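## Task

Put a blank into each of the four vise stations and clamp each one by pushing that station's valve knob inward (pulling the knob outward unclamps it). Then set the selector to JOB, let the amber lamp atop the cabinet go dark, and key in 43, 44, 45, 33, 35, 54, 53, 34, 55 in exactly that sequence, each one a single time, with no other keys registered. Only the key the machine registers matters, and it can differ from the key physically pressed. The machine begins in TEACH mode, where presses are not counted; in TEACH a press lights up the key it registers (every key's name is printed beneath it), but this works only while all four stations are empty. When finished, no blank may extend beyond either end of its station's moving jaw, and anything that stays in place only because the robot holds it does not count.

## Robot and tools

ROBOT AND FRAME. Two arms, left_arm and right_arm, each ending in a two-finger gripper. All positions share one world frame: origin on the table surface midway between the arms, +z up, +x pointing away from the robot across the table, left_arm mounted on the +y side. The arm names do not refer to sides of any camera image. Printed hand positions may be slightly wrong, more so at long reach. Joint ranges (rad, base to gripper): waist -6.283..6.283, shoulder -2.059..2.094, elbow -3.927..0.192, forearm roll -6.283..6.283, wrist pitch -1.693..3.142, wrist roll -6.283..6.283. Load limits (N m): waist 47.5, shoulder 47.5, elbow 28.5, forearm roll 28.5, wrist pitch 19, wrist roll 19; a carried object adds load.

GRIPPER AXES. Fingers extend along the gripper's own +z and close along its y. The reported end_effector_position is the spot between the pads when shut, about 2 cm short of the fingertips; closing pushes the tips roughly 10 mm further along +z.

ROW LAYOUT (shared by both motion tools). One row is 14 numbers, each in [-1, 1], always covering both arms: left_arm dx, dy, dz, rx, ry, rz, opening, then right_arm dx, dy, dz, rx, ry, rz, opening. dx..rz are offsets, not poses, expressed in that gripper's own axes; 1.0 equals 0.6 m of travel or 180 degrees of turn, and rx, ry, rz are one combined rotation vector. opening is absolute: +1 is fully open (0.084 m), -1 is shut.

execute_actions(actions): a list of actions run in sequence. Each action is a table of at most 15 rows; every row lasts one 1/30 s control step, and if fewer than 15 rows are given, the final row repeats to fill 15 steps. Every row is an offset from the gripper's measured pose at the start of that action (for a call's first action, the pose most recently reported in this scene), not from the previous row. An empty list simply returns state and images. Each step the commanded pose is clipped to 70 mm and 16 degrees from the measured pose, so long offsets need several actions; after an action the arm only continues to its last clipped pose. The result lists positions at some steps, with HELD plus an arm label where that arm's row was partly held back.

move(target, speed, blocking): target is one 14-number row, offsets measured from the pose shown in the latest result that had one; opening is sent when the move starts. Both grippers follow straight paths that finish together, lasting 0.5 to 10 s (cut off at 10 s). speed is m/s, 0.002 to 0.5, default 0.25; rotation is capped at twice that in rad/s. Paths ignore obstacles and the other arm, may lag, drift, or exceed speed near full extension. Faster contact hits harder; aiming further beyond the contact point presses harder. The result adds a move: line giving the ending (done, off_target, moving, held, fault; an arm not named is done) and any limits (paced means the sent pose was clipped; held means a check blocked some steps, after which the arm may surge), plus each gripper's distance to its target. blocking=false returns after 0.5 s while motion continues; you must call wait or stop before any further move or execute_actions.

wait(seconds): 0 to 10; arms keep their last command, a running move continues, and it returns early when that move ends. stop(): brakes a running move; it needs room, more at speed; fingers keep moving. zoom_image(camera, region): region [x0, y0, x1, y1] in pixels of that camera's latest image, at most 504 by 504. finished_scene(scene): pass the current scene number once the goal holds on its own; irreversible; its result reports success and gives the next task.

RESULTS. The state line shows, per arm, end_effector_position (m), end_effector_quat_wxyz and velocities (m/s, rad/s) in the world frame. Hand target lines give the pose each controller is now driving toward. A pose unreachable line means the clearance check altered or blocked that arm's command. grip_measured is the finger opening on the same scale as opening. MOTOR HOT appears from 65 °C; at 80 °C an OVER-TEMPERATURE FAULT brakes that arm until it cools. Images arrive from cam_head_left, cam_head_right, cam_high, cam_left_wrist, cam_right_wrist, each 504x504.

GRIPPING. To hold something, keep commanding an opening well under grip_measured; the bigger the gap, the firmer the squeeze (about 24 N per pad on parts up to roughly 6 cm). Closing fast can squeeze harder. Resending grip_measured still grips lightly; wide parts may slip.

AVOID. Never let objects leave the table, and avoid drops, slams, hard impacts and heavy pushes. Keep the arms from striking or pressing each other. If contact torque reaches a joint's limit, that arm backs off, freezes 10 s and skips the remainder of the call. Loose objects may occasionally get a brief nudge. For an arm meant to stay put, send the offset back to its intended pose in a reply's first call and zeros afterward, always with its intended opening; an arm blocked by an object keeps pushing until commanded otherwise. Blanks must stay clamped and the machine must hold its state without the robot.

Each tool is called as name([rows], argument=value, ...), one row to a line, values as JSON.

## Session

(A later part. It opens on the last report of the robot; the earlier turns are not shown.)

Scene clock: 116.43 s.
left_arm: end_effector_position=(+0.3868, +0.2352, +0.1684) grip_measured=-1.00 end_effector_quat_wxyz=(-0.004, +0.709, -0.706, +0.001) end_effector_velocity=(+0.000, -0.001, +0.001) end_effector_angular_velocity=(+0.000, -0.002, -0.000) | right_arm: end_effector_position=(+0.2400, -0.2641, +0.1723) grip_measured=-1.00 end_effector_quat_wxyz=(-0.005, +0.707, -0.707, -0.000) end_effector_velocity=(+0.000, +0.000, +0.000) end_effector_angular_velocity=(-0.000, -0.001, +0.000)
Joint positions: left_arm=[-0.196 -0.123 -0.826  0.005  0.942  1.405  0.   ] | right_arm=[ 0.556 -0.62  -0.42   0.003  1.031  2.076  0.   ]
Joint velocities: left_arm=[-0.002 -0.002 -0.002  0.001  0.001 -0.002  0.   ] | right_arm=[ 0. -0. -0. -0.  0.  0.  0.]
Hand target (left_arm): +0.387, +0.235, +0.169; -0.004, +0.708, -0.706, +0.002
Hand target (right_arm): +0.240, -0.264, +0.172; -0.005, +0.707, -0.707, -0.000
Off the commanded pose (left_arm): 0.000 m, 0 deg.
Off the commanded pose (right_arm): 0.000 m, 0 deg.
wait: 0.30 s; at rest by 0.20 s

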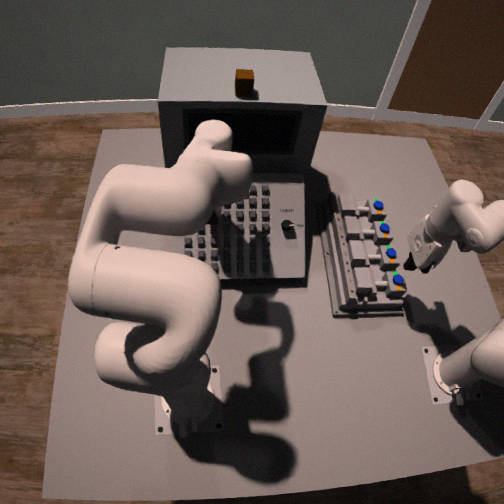

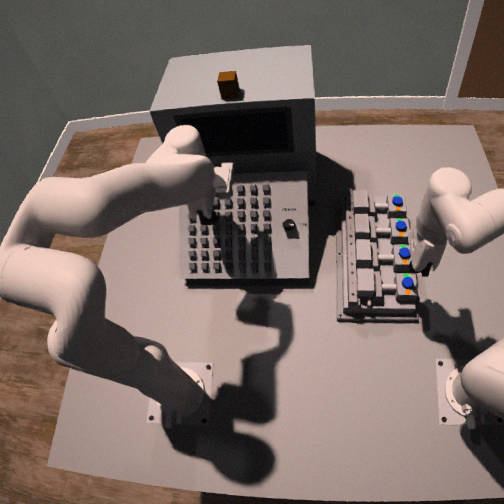

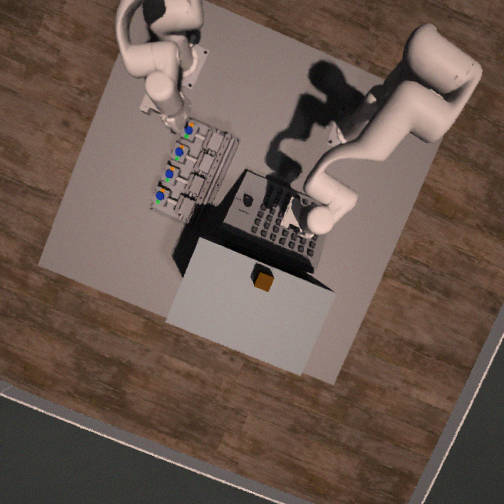

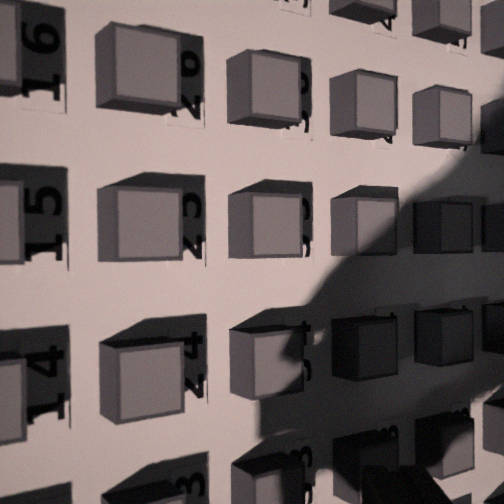

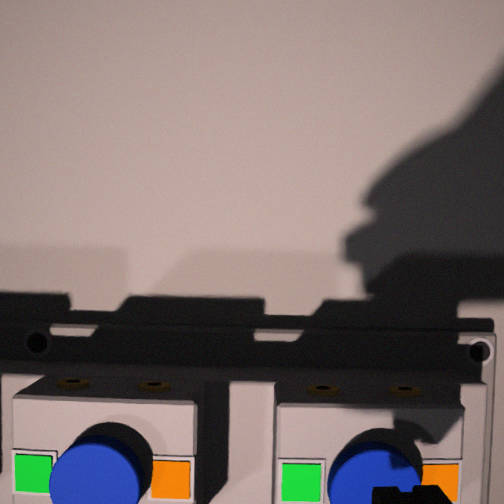

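execute_actions([
  [[0,0,0.012,0,0,0,-1,0,0,0,0,0,0,-1],[0,0,0.024,0,0,0,-1,0,0,0,0,0,0,-1],[0,0,0.034,0,0,0,-1,0,0,0,0,0,0,-1],[0,0,0.044,0,0,0,-1,0,0,0,0,0,0,-1],[0,0,0.049,0,0,0,-1,0,0,0,0,0,0,-1]],
  [[0,0,-0.04,0,0,0,-1,0,0,0,0,0,0,-1],[0,0,-0.04,0,0,0,-1,0,0,0,0,0,0,-1],[0,0,-0.04,0,0,0,-1,0,0,0,0,0,0,-1],[0,0,-0.04,0,0,0,-1,0,0,0,0,0,0,-1],[0,0,-0.04,0,0,0,-1,0,0,0,0,0,0,-1],[0.055,0,-0.04,-0.001,0.001,0,-1,0,0,0,0,0,0,-1]],
])

wait(seconds=0.3)

execute_actions([
  [[0,0,0.012,0,0,0,-1,0,0,0,0,0,0,-1],[0,0,0.024,0,0,0,-1,0,0,0,0,0,0,-1],[0,0,0.034,0,0,0,-1,0,0,0,0,0,0,-1],[0,0,0.044,0,0,0,-1,0,0,0,0,0,0,-1],[0,0,0.049,0,0,0,-1,0,0,0,0,0,0,-1]],
  [[0,0,-0.072,0,0,0,-1,0,0,0,0,0,0,-1],[0,0,-0.072,0,0,0,-1,0,0,0,0,0,0,-1],[0,0,-0.072,0,0,0,-1,0,0,0,0,0,0,-1],[0,0,-0.072,0,0,0,-1,0,0,0,0,0,0,-1],[0,0,-0.072,0,0,0,-1,0,0,0,0,0,0,-1],[0,0,-0.072,0,0,0,-1,0,0,0,0,0,0,-1],[0,0,-0.072,0,0,0,-1,0,0,0,0,0,0,-1],[-0.08,-0.02,-0.072,-0.001,0.001,0,-1,0,0,0,0,0,0,-1]],
])

wait(seconds=0.3)

Scene clock: 122.83 s.
left_arm: end_effector_position=(+0.3862, +0.2038, +0.1672) grip_measured=-1.00 end_effector_quat_wxyz=(-0.002, +0.708, -0.706, +0.002) end_effector_velocity=(+0.003, -0.016, +0.008) end_effector_angular_velocity=(+0.003, -0.001, +0.013) | right_arm: end_effector_position=(+0.2400, -0.2641, +0.1723) grip_measured=-1.00 end_effector_quat_wxyz=(-0.005, +0.707, -0.707, -0.000) end_effector_velocity=(-0.000, +0.000, +0.000) end_effector_angular_velocity=(+0.001, +0.001, -0.000)
Joint positions: left_arm=[-0.268 -0.102 -0.844  0.001  0.941  1.337  0.   ] | right_arm=[ 0.556 -0.62  -0.42   0.003  1.031  2.076  0.   ]
Joint velocities: left_arm=[-0.037  0.01  -0.035  0.004  0.025 -0.053  0.   ] | right_arm=[-0.     0.    -0.     0.001  0.001 -0.     0.   ]
Hand target (left_arm): +0.387, +0.202, +0.169; -0.002, +0.708, -0.706, +0.003
Hand target (right_arm): +0.240, -0.264, +0.172; -0.005, +0.707, -0.707, -0.000
Off the commanded pose (left_arm): 0.002 m, 0 deg.
Off the commanded pose (right_arm): 0.000 m, 0 deg.
Step readings (end_effector_position; steps 1 to 15: 1st action; 16 to 30: 2nd action):
0: left_arm (+0.3869, +0.2350, +0.1686) | right_arm (+0.2400, -0.2641, +0.1723)
1: left_arm (+0.3869, +0.2350, +0.1685) | right_arm (+0.2400, -0.2641, +0.1723)
2: left_arm (+0.3873, +0.2350, +0.1679) | right_arm (+0.2400, -0.2641, +0.1723)
4: left_arm (+0.3877, +0.2350, +0.1629) | right_arm (+0.2400, -0.2641, +0.1723)
8: left_arm (+0.3857, +0.2355, +0.1459) | right_arm (+0.2400, -0.2641, +0.1723)
15: left_arm (+0.3868, +0.2353, +0.1447) | right_arm (+0.2400, -0.2641, +0.1723)
16: left_arm (+0.3868, +0.2354, +0.1447) | right_arm (+0.2400, -0.2641, +0.1723)
17: left_arm (+0.3864, +0.2354, +0.1459) | right_arm (+0.2400, -0.2641, +0.1723)
19: left_arm (+0.3848, +0.2356, +0.1502) | right_arm (+0.2400, -0.2641, +0.1723)
23: left_arm (+0.3871, +0.2268, +0.1630) | right_arm (+0.2400, -0.2641, +0.1723)
30: end_effector_position above

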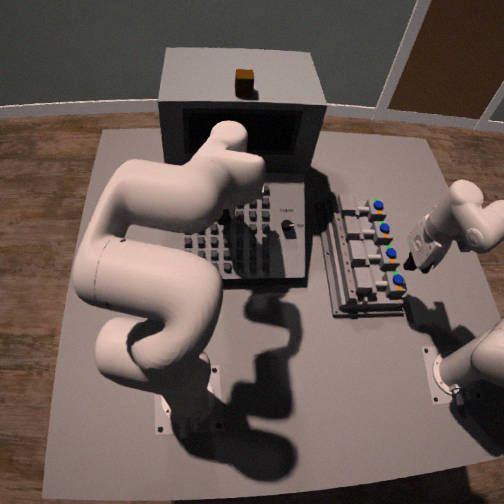

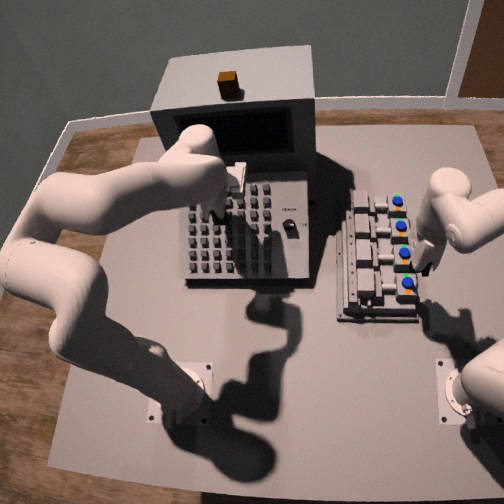

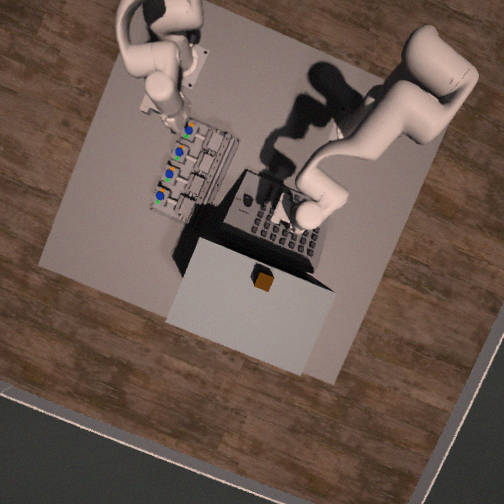

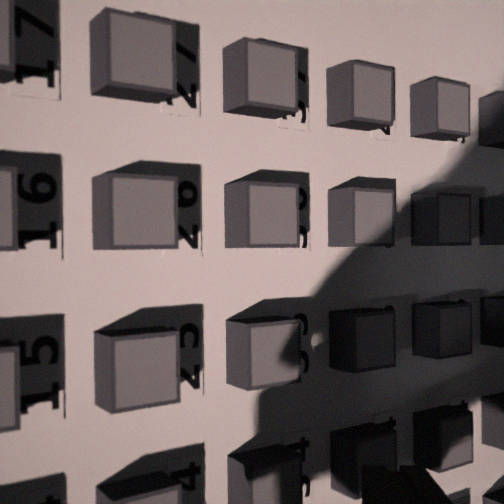

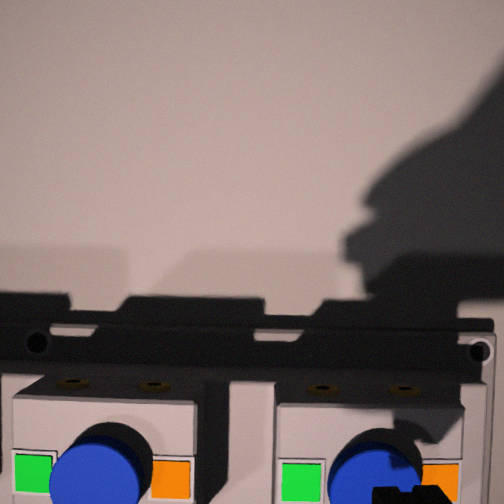

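Scene clock: 123.13 s.
left_arm: end_effector_position=(+0.3866, +0.2024, +0.1684) grip_measured=-1.00 end_effector_quat_wxyz=(-0.002, +0.708, -0.706, +0.003) end_effector_velocity=(+0.001, -0.001, +0.001) end_effector_angular_velocity=(-0.001, -0.004, -0.001) | right_arm: end_effector_position=(+0.2400, -0.2641, +0.1723) grip_measured=-1.00 end_effector_quat_wxyz=(-0.005, +0.707, -0.707, -0.000) end_effector_velocity=(-0.000, -0.000, -0.001) end_effector_angular_velocity=(-0.001, +0.003, -0.001)
Joint positions: left_arm=[-0.271 -0.102 -0.848  0.001  0.944  1.332  0.   ] | right_arm=[ 0.556 -0.62  -0.42   0.003  1.031  2.076  0.   ]
Joint velocities: left_arm=[-0.002 -0.001 -0.002 -0.    -0.    -0.001  0.   ] | right_arm=[-0.001  0.002  0.     0.     0.     0.     0.   ]
Hand target (left_arm): +0.387, +0.202, +0.169; -0.002, +0.708, -0.706, +0.003
Hand target (right_arm): +0.240, -0.264, +0.172; -0.005, +0.707, -0.707, -0.000
Off the commanded pose (left_arm): 0.000 m, 0 deg.
Off the commanded pose (right_arm): 0.000 m, 0 deg.
wait: 0.30 s; at rest by 0.20 s

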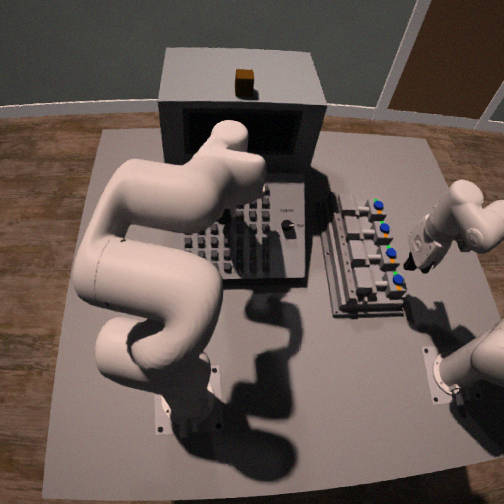

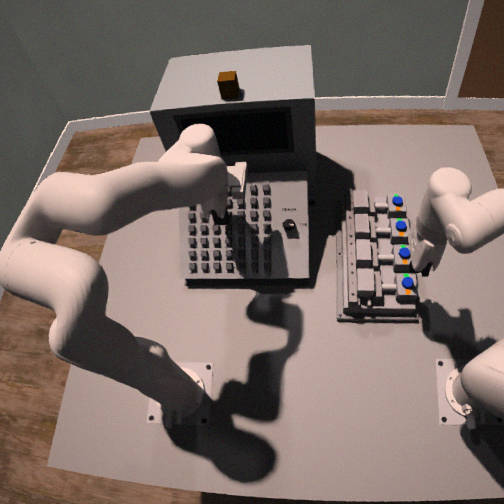

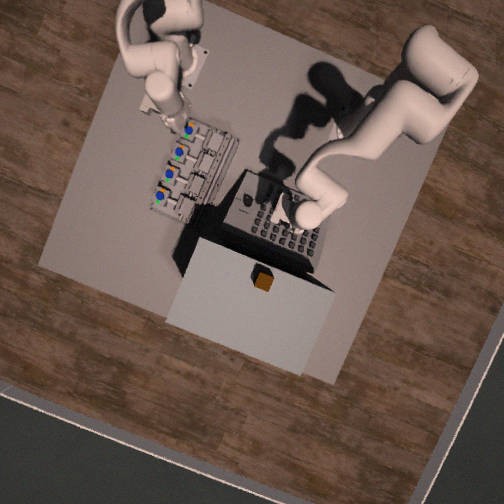

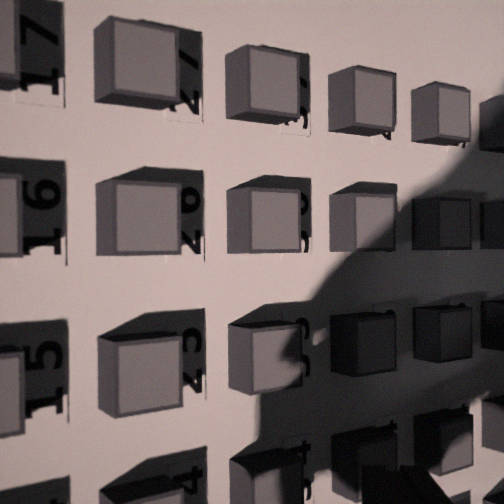

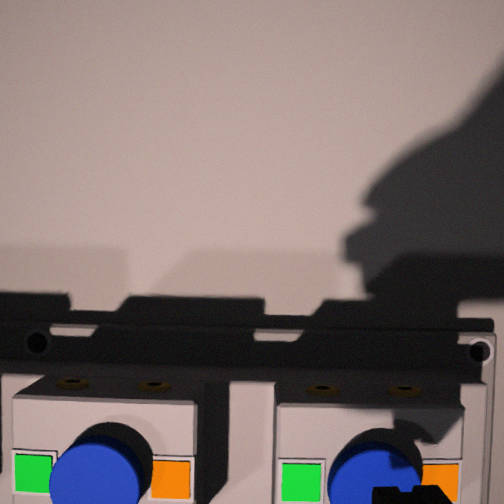

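Scene clock: 124.13 s.
left_arm: end_effector_position=(+0.3957, +0.2453, +0.1858) grip_measured=-1.00 end_effector_quat_wxyz=(-0.001, +0.710, -0.704, +0.002) end_effector_velocity=(+0.023, +0.067, +0.014) end_effector_angular_velocity=(-0.019, +0.003, -0.022) | right_arm: end_effector_position=(+0.2400, -0.2641, +0.1723) grip_measured=-1.00 end_effector_quat_wxyz=(-0.005, +0.707, -0.707, -0.000) end_effector_velocity=(+0.000, +0.000, +0.001) end_effector_angular_velocity=(+0.001, -0.002, -0.000)
Joint positions: left_arm=[-0.167 -0.121 -0.882 -0.001  0.997  1.434  0.   ] | right_arm=[ 0.556 -0.62  -0.42   0.003  1.031  2.076  0.   ]
Joint velocities: left_arm=[ 0.173  0.029 -0.075 -0.025  0.047  0.208  0.   ] | right_arm=[ 0.    -0.002  0.    -0.    -0.001  0.     0.   ]
Hand target (left_arm): +0.398, +0.250, +0.188; -0.001, +0.708, -0.706, +0.004
Hand target (right_arm): +0.240, -0.264, +0.172; -0.005, +0.707, -0.707, -0.000
Off the commanded pose (left_arm): 0.006 m, 0 deg.
Off the commanded pose (right_arm): 0.000 m, 0 deg.
Step readings (end_effector_position; steps 1 to 15: 1st action; 16 to 30: 2nd action):
0: left_arm (+0.3866, +0.2024, +0.1684) | right_arm (+0.2400, -0.2641, +0.1723)
1: left_arm (+0.3866, +0.2024, +0.1683) | right_arm (+0.2400, -0.2641, +0.1723)
2: left_arm (+0.3870, +0.2023, +0.1677) | right_arm (+0.2400, -0.2641, +0.1723)
4: left_arm (+0.3874, +0.2022, +0.1628) | right_arm (+0.2400, -0.2641, +0.1723)
8: left_arm (+0.3854, +0.2027, +0.1457) | right_arm (+0.2400, -0.2641, +0.1723)
15: left_arm (+0.3865, +0.2025, +0.1445) | right_arm (+0.2400, -0.2641, +0.1723)
16: left_arm (+0.3865, +0.2025, +0.1445) | right_arm (+0.2400, -0.2641, +0.1723)
17: left_arm (+0.3861, +0.2026, +0.1457) | right_arm (+0.2400, -0.2641, +0.1723)
19: left_arm (+0.3841, +0.2030, +0.1537) | right_arm (+0.2400, -0.2641, +0.1723)
23: left_arm (+0.3882, +0.2022, +0.1807) | right_arm (+0.2400, -0.2641, +0.1723)
30: end_effector_position above

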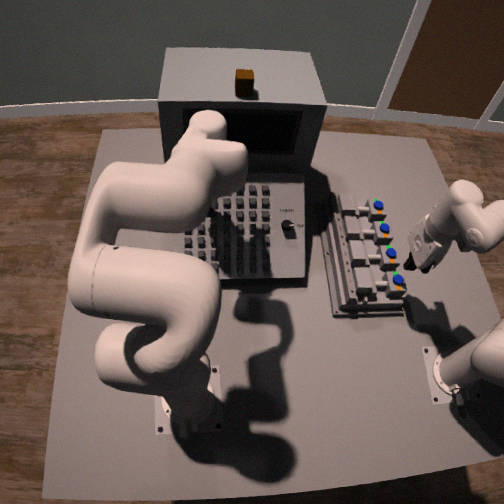

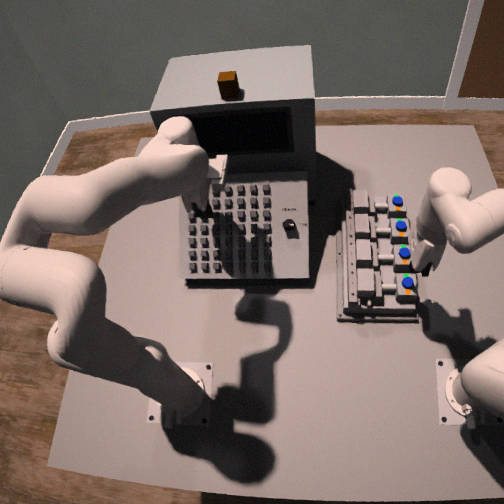

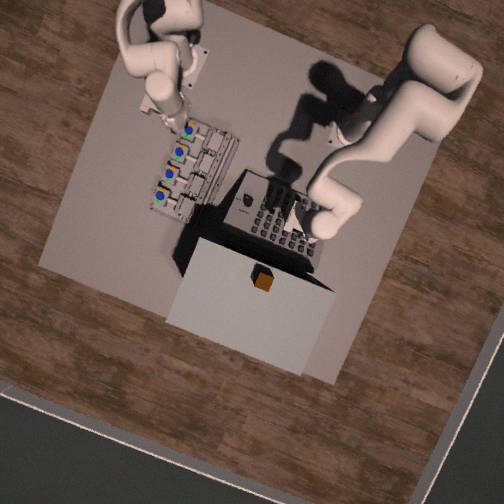

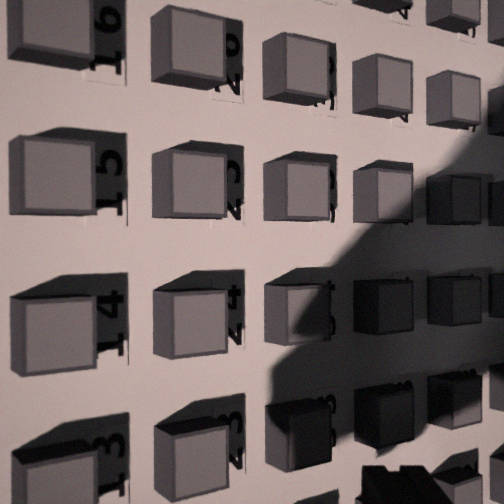

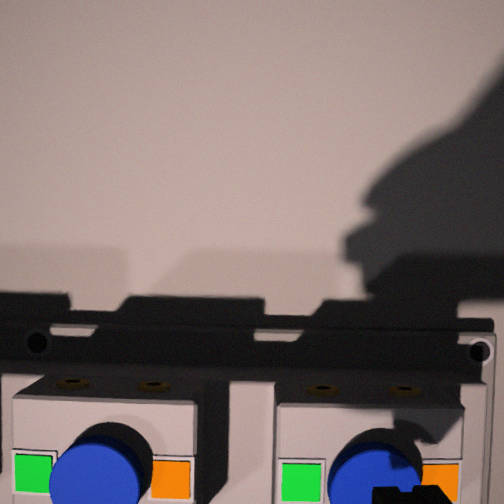

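Scene clock: 124.43 s.
left_arm: end_effector_position=(+0.3978, +0.2501, +0.1875) grip_measured=-1.00 end_effector_quat_wxyz=(-0.001, +0.708, -0.706, +0.003) end_effector_velocity=(+0.001, +0.002, +0.002) end_effector_angular_velocity=(+0.000, -0.003, -0.002) | right_arm: end_effector_position=(+0.2400, -0.2641, +0.1723) grip_measured=-1.00 end_effector_quat_wxyz=(-0.005, +0.707, -0.707, -0.000) end_effector_velocity=(-0.000, +0.000, +0.000) end_effector_angular_velocity=(+0.001, +0.000, -0.001)
Joint positions: left_arm=[-0.154 -0.118 -0.889 -0.004  1.001  1.452  0.   ] | right_arm=[ 0.556 -0.62  -0.42   0.003  1.031  2.076  0.   ]
Joint velocities: left_arm=[ 0.006 -0.001 -0.004  0.001  0.002  0.007  0.   ] | right_arm=[-0.    -0.001  0.     0.001  0.     0.     0.   ]
Hand target (left_arm): +0.398, +0.250, +0.188; -0.001, +0.708, -0.706, +0.004
Hand target (right_arm): +0.240, -0.264, +0.172; -0.005, +0.707, -0.707, -0.000
Off the commanded pose (left_arm): 0.001 m, 0 deg.
Off the commanded pose (right_arm): 0.000 m, 0 deg.
wait: 0.30 s; at rest by 0.27 s

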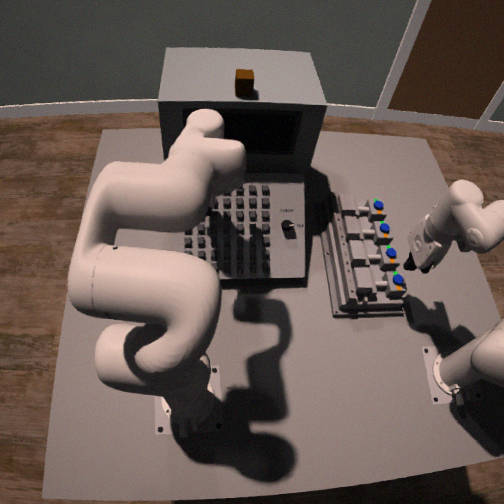

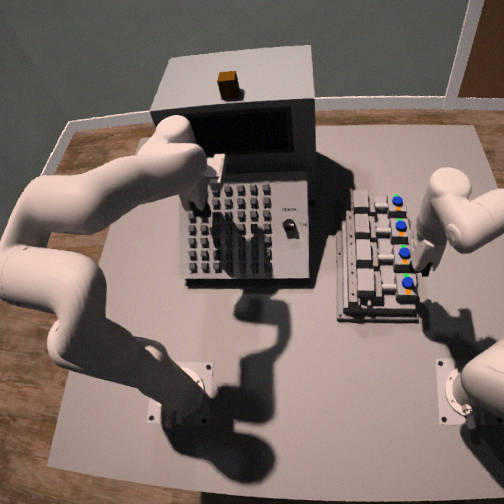

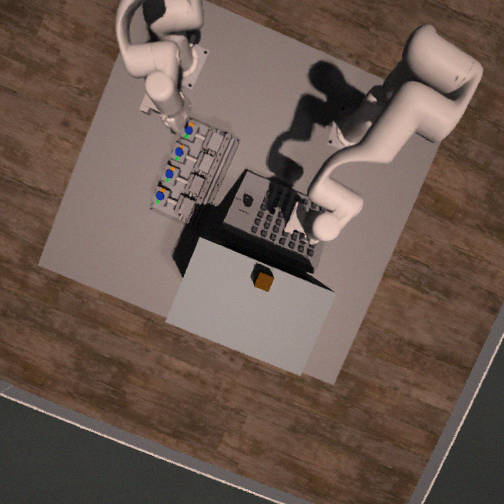

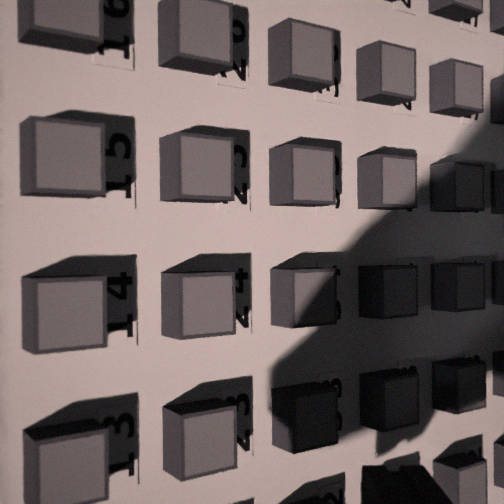

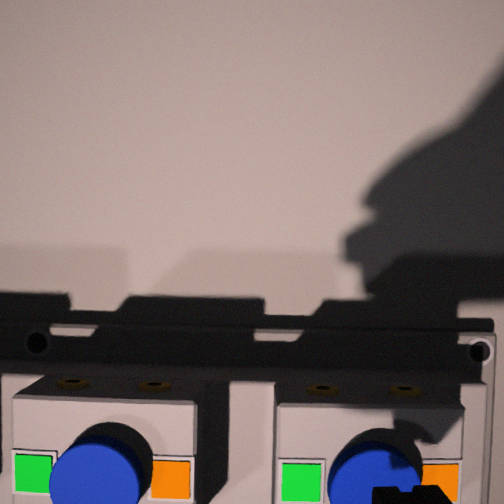

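move(target=[-0.030,-0.028,0.001,-0.001,-0.002,0,-1,0,0,0,0,0,0,-1])

execute_actions([
  [[0,0,0.012,0,0,0,-1,0,0,0,0,0,0,-1],[0,0,0.024,0,0,0,-1,0,0,0,0,0,0,-1],[0,0,0.034,0,0,0,-1,0,0,0,0,0,0,-1],[0,0,0.044,0,0,0,-1,0,0,0,0,0,0,-1],[0,0,0.049,0,0,0,-1,0,0,0,0,0,0,-1]],
  [[0,0,-0.04,0,0,0,-1,0,0,0,0,0,0,-1],[0,0,-0.04,0,0,0,-1,0,0,0,0,0,0,-1],[0,0,-0.04,0,0,0,-1,0,0,0,0,0,0,-1],[0,0,-0.04,0,0,0,-1,0,0,0,0,0,0,-1],[0,0,-0.04,0,0,0,-1,0,0,0,0,0,0,-1],[0,0,-0.04,0,0,0,-1,0,0,0,0,0,0,-1],[0.11,0,-0.04,-0.001,0,0,-1,0,0,0,0,0,0,-1]],
])

wait(seconds=0.4)

Scene clock: 126.40 s.
left_arm: end_effector_position=(+0.4144, +0.2680, +0.1870) grip_measured=-1.00 end_effector_quat_wxyz=(-0.002, +0.708, -0.706, +0.000) end_effector_velocity=(+0.001, +0.001, +0.001) end_effector_angular_velocity=(+0.001, -0.000, -0.001) | right_arm: end_effector_position=(+0.2400, -0.2641, +0.1723) grip_measured=-1.00 end_effector_quat_wxyz=(-0.005, +0.707, -0.707, -0.000) end_effector_velocity=(-0.000, -0.000, -0.001) end_effector_angular_velocity=(-0.002, +0.001, +0.001)
Joint positions: left_arm=[-0.112 -0.065 -0.946  0.003  1.009  1.49   0.   ] | right_arm=[ 0.556 -0.62  -0.42   0.003  1.031  2.076  0.   ]
Joint velocities: left_arm=[ 0.002  0.004 -0.006  0.001  0.002  0.003  0.   ] | right_arm=[ 0.     0.001  0.001 -0.001  0.     0.     0.   ]
Hand target (left_arm): +0.415, +0.268, +0.187; -0.002, +0.708, -0.706, +0.000
Hand target (right_arm): +0.240, -0.264, +0.172; -0.005, +0.707, -0.707, -0.000
Off the commanded pose (left_arm): 0.000 m, 0 deg.
Off the commanded pose (right_arm): 0.000 m, 0 deg.
move: done

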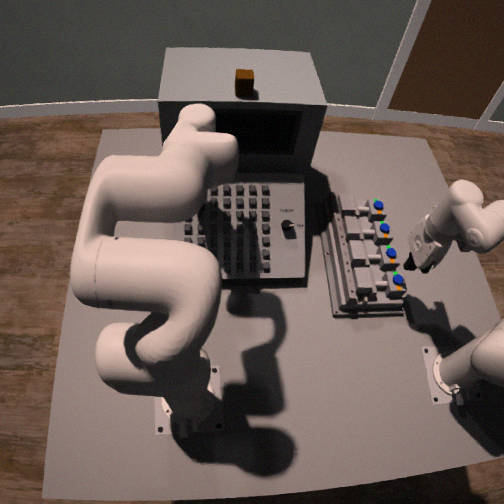

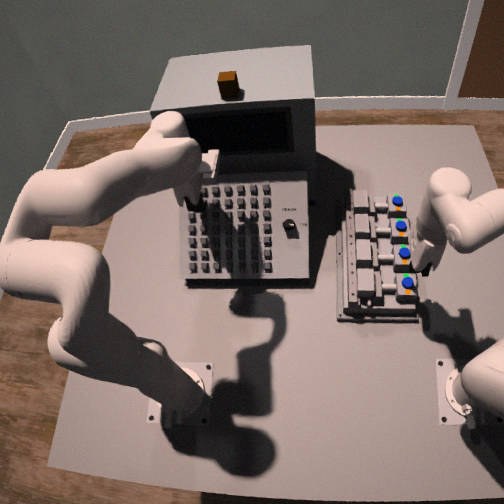

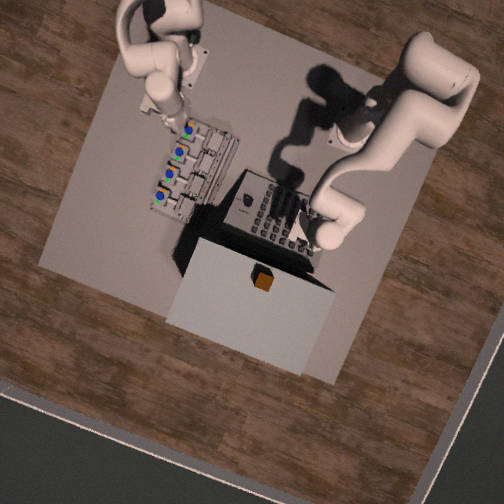

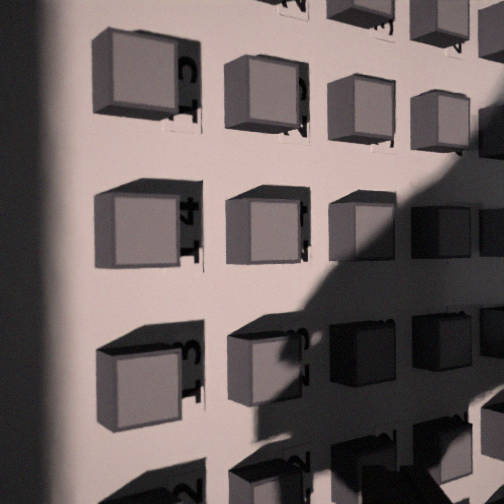

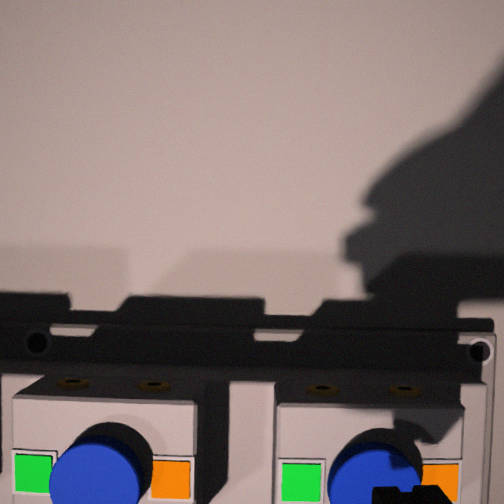

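Scene clock: 127.40 s.
left_arm: end_effector_position=(+0.4127, +0.2071, +0.1859) grip_measured=-1.00 end_effector_quat_wxyz=(-0.001, +0.707, -0.708, +0.001) end_effector_velocity=(+0.012, -0.064, +0.008) end_effector_angular_velocity=(+0.022, +0.002, +0.036) | right_arm: end_effector_position=(+0.2400, -0.2641, +0.1723) grip_measured=-1.00 end_effector_quat_wxyz=(-0.005, +0.707, -0.707, -0.000) end_effector_velocity=(+0.000, -0.000, +0.000) end_effector_angular_velocity=(-0.000, -0.001, +0.000)
Joint positions: left_arm=[-0.247 -0.041 -0.97  -0.     1.008  1.362  0.   ] | right_arm=[ 0.556 -0.62  -0.42   0.003  1.031  2.076  0.   ]
Joint velocities: left_arm=[-0.144  0.078 -0.114  0.026  0.044 -0.193  0.   ] | right_arm=[ 0.    -0.001  0.    -0.001 -0.001  0.     0.   ]
Hand target (left_arm): +0.414, +0.202, +0.187; -0.002, +0.708, -0.706, +0.001
Hand target (right_arm): +0.240, -0.264, +0.172; -0.005, +0.707, -0.707, -0.000
Off the commanded pose (left_arm): 0.006 m, 0 deg.
Off the commanded pose (right_arm): 0.000 m, 0 deg.
Step readings (end_effector_position; steps 1 to 15: 1st action; 16 to 30: 2nd action):
0: left_arm (+0.4144, +0.2680, +0.1870) | right_arm (+0.2400, -0.2641, +0.1723)
1: left_arm (+0.4145, +0.2680, +0.1869) | right_arm (+0.2400, -0.2641, +0.1723)
2: left_arm (+0.4148, +0.2680, +0.1863) | right_arm (+0.2400, -0.2641, +0.1723)
4: left_arm (+0.4152, +0.2680, +0.1814) | right_arm (+0.2400, -0.2641, +0.1723)
8: left_arm (+0.4134, +0.2681, +0.1645) | right_arm (+0.2400, -0.2641, +0.1723)
15: left_arm (+0.4143, +0.2681, +0.1635) | right_arm (+0.2400, -0.2641, +0.1723)
16: left_arm (+0.4142, +0.2681, +0.1636) | right_arm (+0.2400, -0.2641, +0.1723)
17: left_arm (+0.4139, +0.2681, +0.1648) | right_arm (+0.2400, -0.2641, +0.1723)
19: left_arm (+0.4125, +0.2682, +0.1689) | right_arm (+0.2400, -0.2641, +0.1723)
23: left_arm (+0.4148, +0.2651, +0.1819) | right_arm (+0.2400, -0.2641, +0.1723)
30: end_effector_position above

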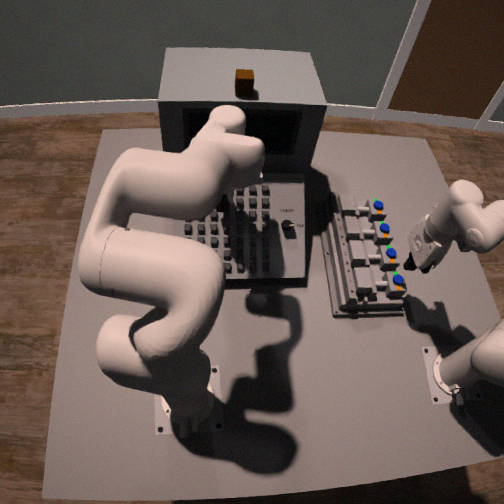

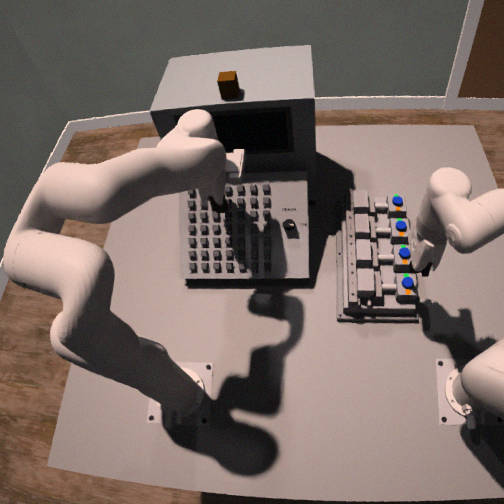

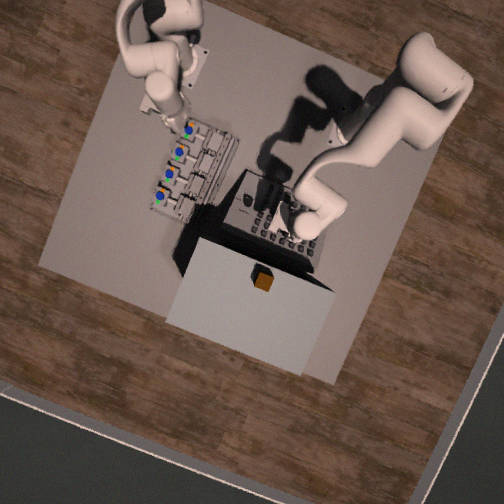

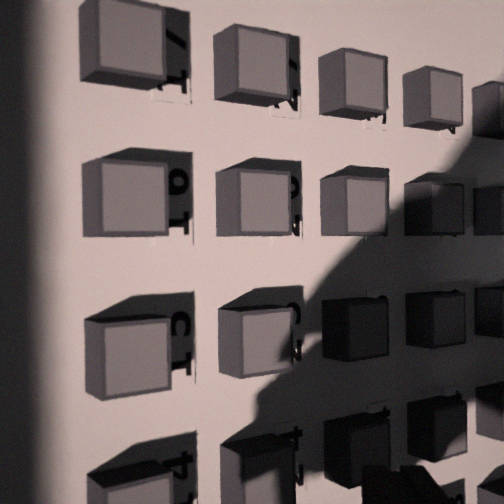

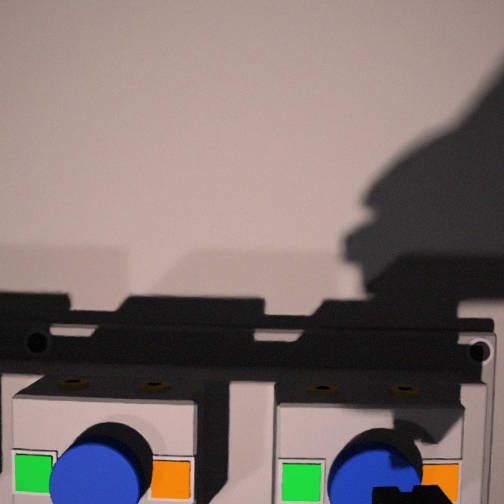

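Scene clock: 127.80 s.
left_arm: end_effector_position=(+0.4141, +0.2023, +0.1872) grip_measured=-1.00 end_effector_quat_wxyz=(-0.002, +0.708, -0.706, +0.001) end_effector_velocity=(+0.000, -0.001, +0.001) end_effector_angular_velocity=(-0.001, -0.000, -0.000) | right_arm: end_effector_position=(+0.2400, -0.2641, +0.1723) grip_measured=-1.00 end_effector_quat_wxyz=(-0.005, +0.707, -0.707, -0.000) end_effector_velocity=(-0.000, +0.000, -0.000) end_effector_angular_velocity=(+0.000, +0.001, +0.000)
Joint positions: left_arm=[-0.258 -0.034 -0.981  0.003  1.013  1.345  0.   ] | right_arm=[ 0.556 -0.62  -0.42   0.003  1.031  2.076  0.   ]
Joint velocities: left_arm=[-0.003  0.001 -0.002 -0.001  0.001 -0.002  0.   ] | right_arm=[ 0.001  0.001 -0.     0.001 -0.     0.     0.   ]
Hand target (left_arm): +0.414, +0.202, +0.187; -0.002, +0.708, -0.706, +0.001
Hand target (right_arm): +0.240, -0.264, +0.172; -0.005, +0.707, -0.707, -0.000
Off the commanded pose (left_arm): 0.000 m, 0 deg.
Off the commanded pose (right_arm): 0.000 m, 0 deg.
wait: 0.40 s; at rest by 0.27 s

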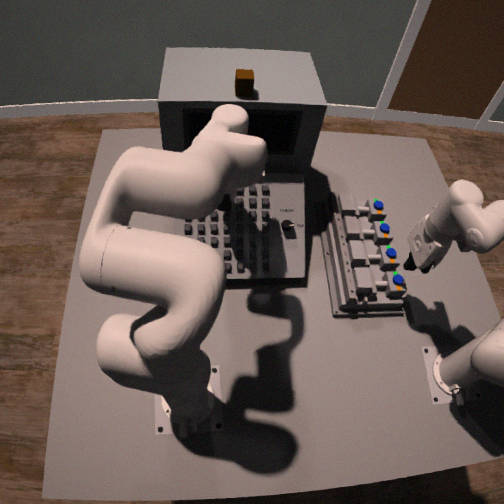

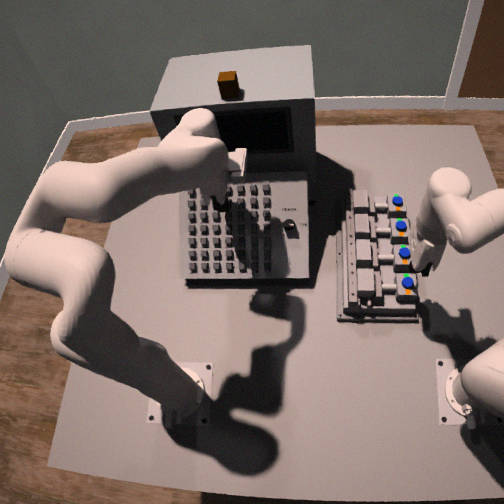

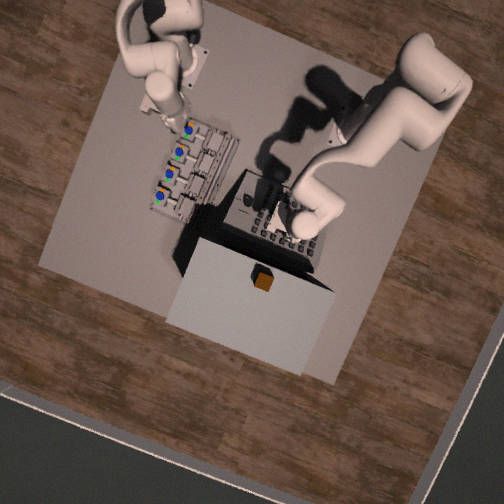

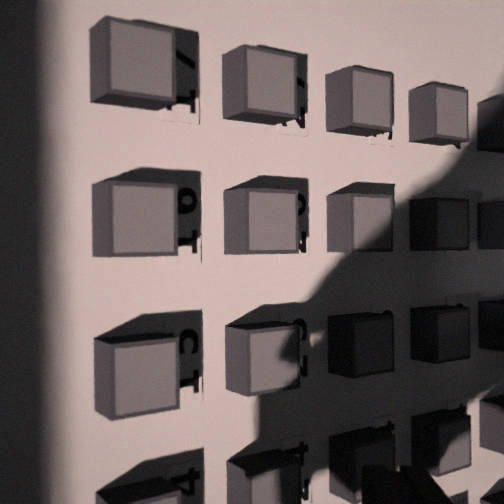

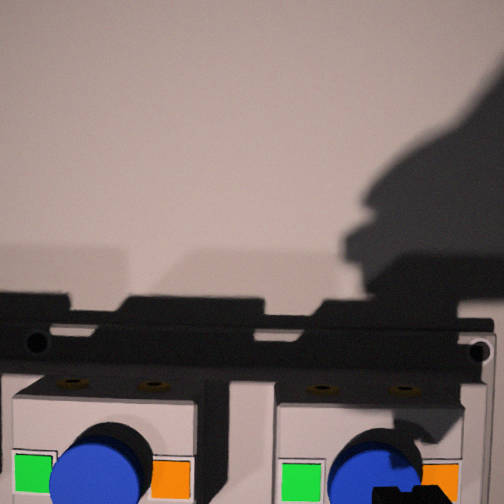

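Press 34, head to 53.

execute_actions([
  [[0,0,0.012,0,0,0,-1,0,0,0,0,0,0,-1],[0,0,0.024,0,0,0,-1,0,0,0,0,0,0,-1],[0,0,0.034,0,0,0,-1,0,0,0,0,0,0,-1],[0,0,0.044,0,0,0,-1,0,0,0,0,0,0,-1],[0,0,0.049,0,0,0,-1,0,0,0,0,0,0,-1]],
  [[0,0,-0.04,0,0,0,-1,0,0,0,0,0,0,-1],[0,0,-0.04,0,0,0,-1,0,0,0,0,0,0,-1],[0,0,-0.04,0,0,0,-1,0,0,0,0,0,0,-1],[0,0,-0.04,0,0,0,-1,0,0,0,0,0,0,-1],[0,0,-0.04,0,0,0,-1,0,0,0,0,0,0,-1],[0,0,-0.04,0,0,0,-1,0,0,0,0,0,0,-1],[-0.054,0.092,-0.02,-0.001,0,0,-1,0,0,0,0,0,0,-1]],
])

wait(seconds=0.3)

Scene clock: 129.90 s.
left_arm: end_effector_position=(+0.3640, +0.2308, +0.1705) grip_measured=-1.00 end_effector_quat_wxyz=(+0.003, +0.709, -0.705, -0.006) end_effector_velocity=(-0.064, +0.043, +0.028) end_effector_angular_velocity=(-0.031, -0.121, -0.009) | right_arm: end_effector_position=(+0.2400, -0.2641, +0.1723) grip_measured=-1.00 end_effector_quat_wxyz=(-0.005, +0.707, -0.707, -0.000) end_effector_velocity=(-0.000, +0.000, -0.000) end_effector_angular_velocity=(-0.000, +0.002, +0.001)
Joint positions: left_arm=[-0.215 -0.186 -0.773  0.004  0.972  1.385  0.   ] | right_arm=[ 0.556 -0.62  -0.42   0.003  1.031  2.076  0.   ]
Joint velocities: left_arm=[ 0.082 -0.381  0.322 -0.009 -0.065  0.096  0.   ] | right_arm=[ 0.     0.002  0.     0.    -0.    -0.001  0.   ]
Hand target (left_arm): +0.359, +0.234, +0.174; -0.001, +0.708, -0.706, +0.000
Hand target (right_arm): +0.240, -0.264, +0.172; -0.005, +0.707, -0.707, -0.000
Off the commanded pose (left_arm): 0.008 m, 1 deg.
Off the commanded pose (right_arm): 0.000 m, 0 deg.
Step readings (end_effector_position; steps 1 to 15: 1st action; 16 to 30: 2nd action):
0: left_arm (+0.4142, +0.2020, +0.1873) | right_arm (+0.2400, -0.2641, +0.1723)
1: left_arm (+0.4142, +0.2020, +0.1872) | right_arm (+0.2400, -0.2641, +0.1723)
2: left_arm (+0.4145, +0.2020, +0.1866) | right_arm (+0.2400, -0.2641, +0.1723)
4: left_arm (+0.4149, +0.2020, +0.1817) | right_arm (+0.2400, -0.2641, +0.1723)
8: left_arm (+0.4129, +0.2026, +0.1643) | right_arm (+0.2400, -0.2641, +0.1723)
15: left_arm (+0.4139, +0.2024, +0.1633) | right_arm (+0.2400, -0.2641, +0.1723)
16: left_arm (+0.4139, +0.2024, +0.1634) | right_arm (+0.2400, -0.2641, +0.1723)
17: left_arm (+0.4135, +0.2025, +0.1646) | right_arm (+0.2400, -0.2641, +0.1723)
19: left_arm (+0.4123, +0.2027, +0.1688) | right_arm (+0.2400, -0.2641, +0.1723)
23: left_arm (+0.4133, +0.2033, +0.1819) | right_arm (+0.2400, -0.2641, +0.1723)
30: end_effector_position above

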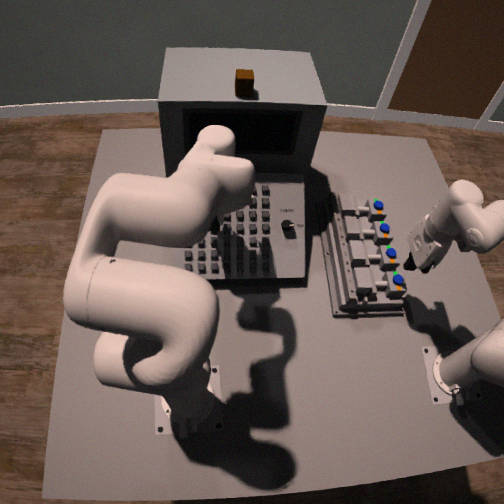

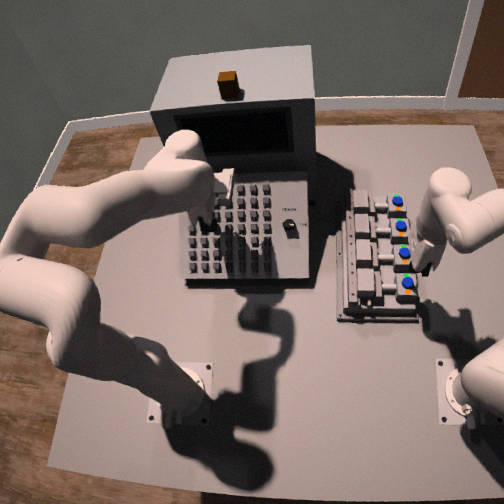

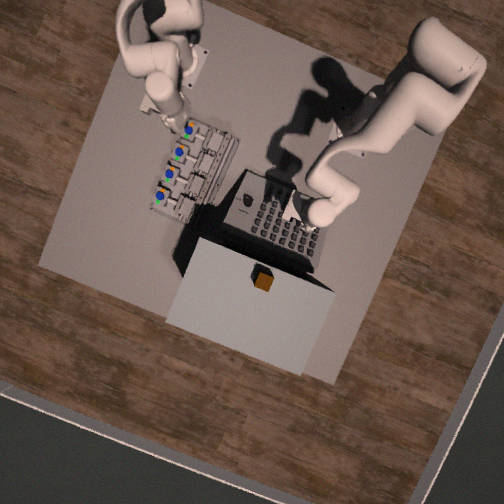

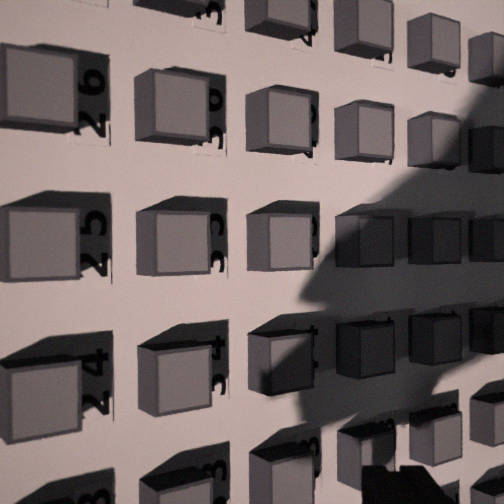

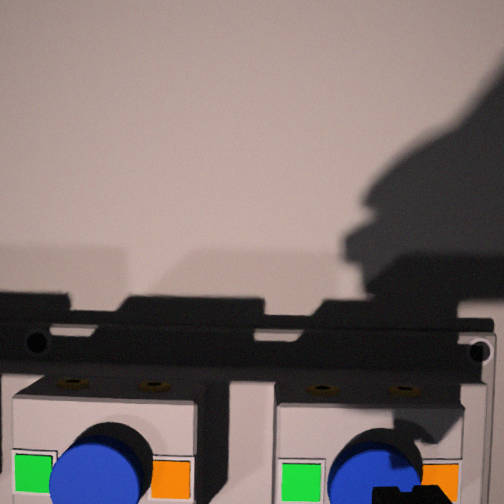

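Scene clock: 130.20 s.
left_arm: end_effector_position=(+0.3593, +0.2342, +0.1743) grip_measured=-1.00 end_effector_quat_wxyz=(-0.001, +0.708, -0.706, -0.000) end_effector_velocity=(-0.004, +0.002, -0.001) end_effector_angular_velocity=(-0.000, +0.002, -0.000) | right_arm: end_effector_position=(+0.2400, -0.2641, +0.1723) grip_measured=-1.00 end_effector_quat_wxyz=(-0.005, +0.707, -0.707, -0.000) end_effector_velocity=(+0.000, -0.000, -0.000) end_effector_angular_velocity=(-0.001, +0.001, -0.000)
Joint positions: left_arm=[-0.209 -0.22  -0.747  0.003  0.966  1.394  0.   ] | right_arm=[ 0.556 -0.62  -0.42   0.003  1.031  2.076  0.   ]
Joint velocities: left_arm=[ 0.003 -0.012  0.014 -0.    -0.001  0.004  0.   ] | right_arm=[-0.     0.002 -0.001 -0.001  0.     0.     0.   ]
Hand target (left_arm): +0.359, +0.234, +0.174; -0.001, +0.708, -0.706, +0.000
Hand target (right_arm): +0.240, -0.264, +0.172; -0.005, +0.707, -0.707, -0.000
Off the commanded pose (left_arm): 0.001 m, 0 deg.
Off the commanded pose (right_arm): 0.000 m, 0 deg.
wait: 0.30 s; no rest

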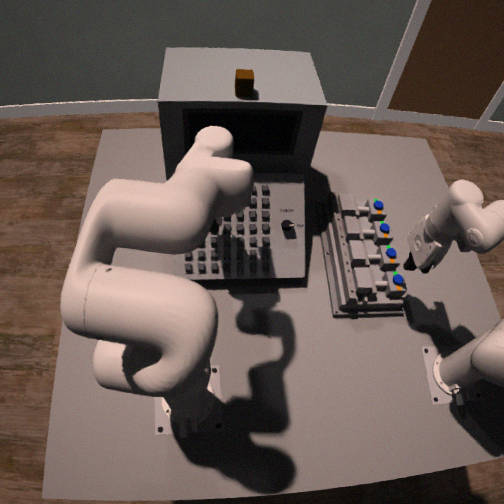

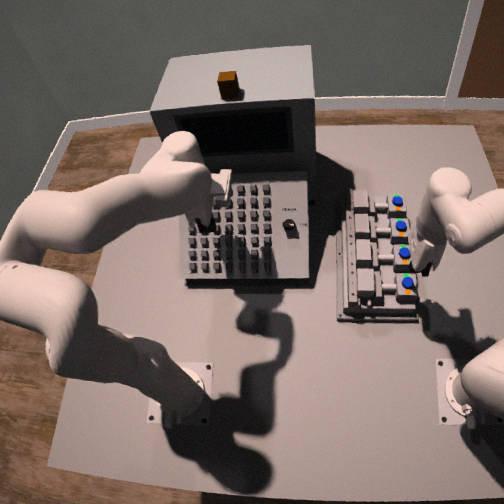

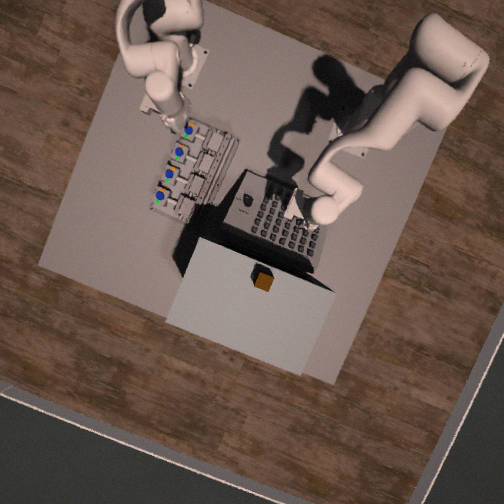

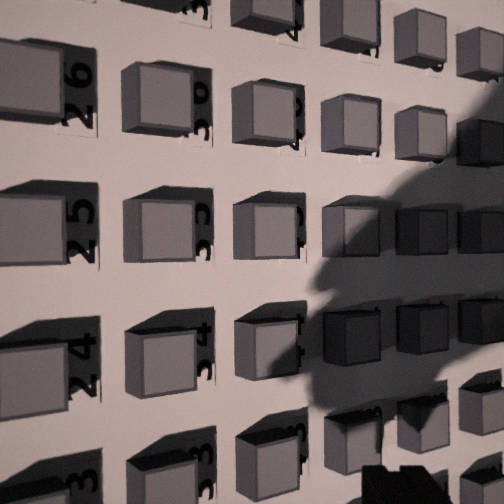

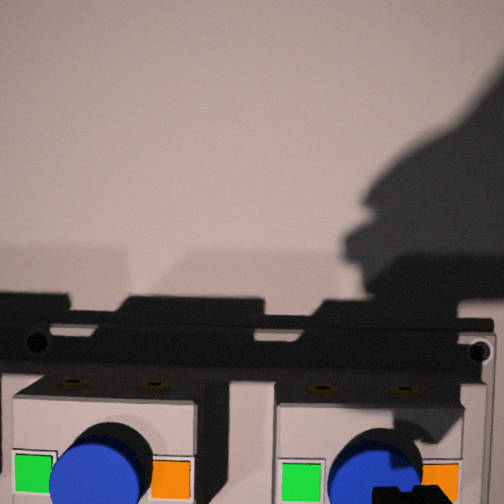

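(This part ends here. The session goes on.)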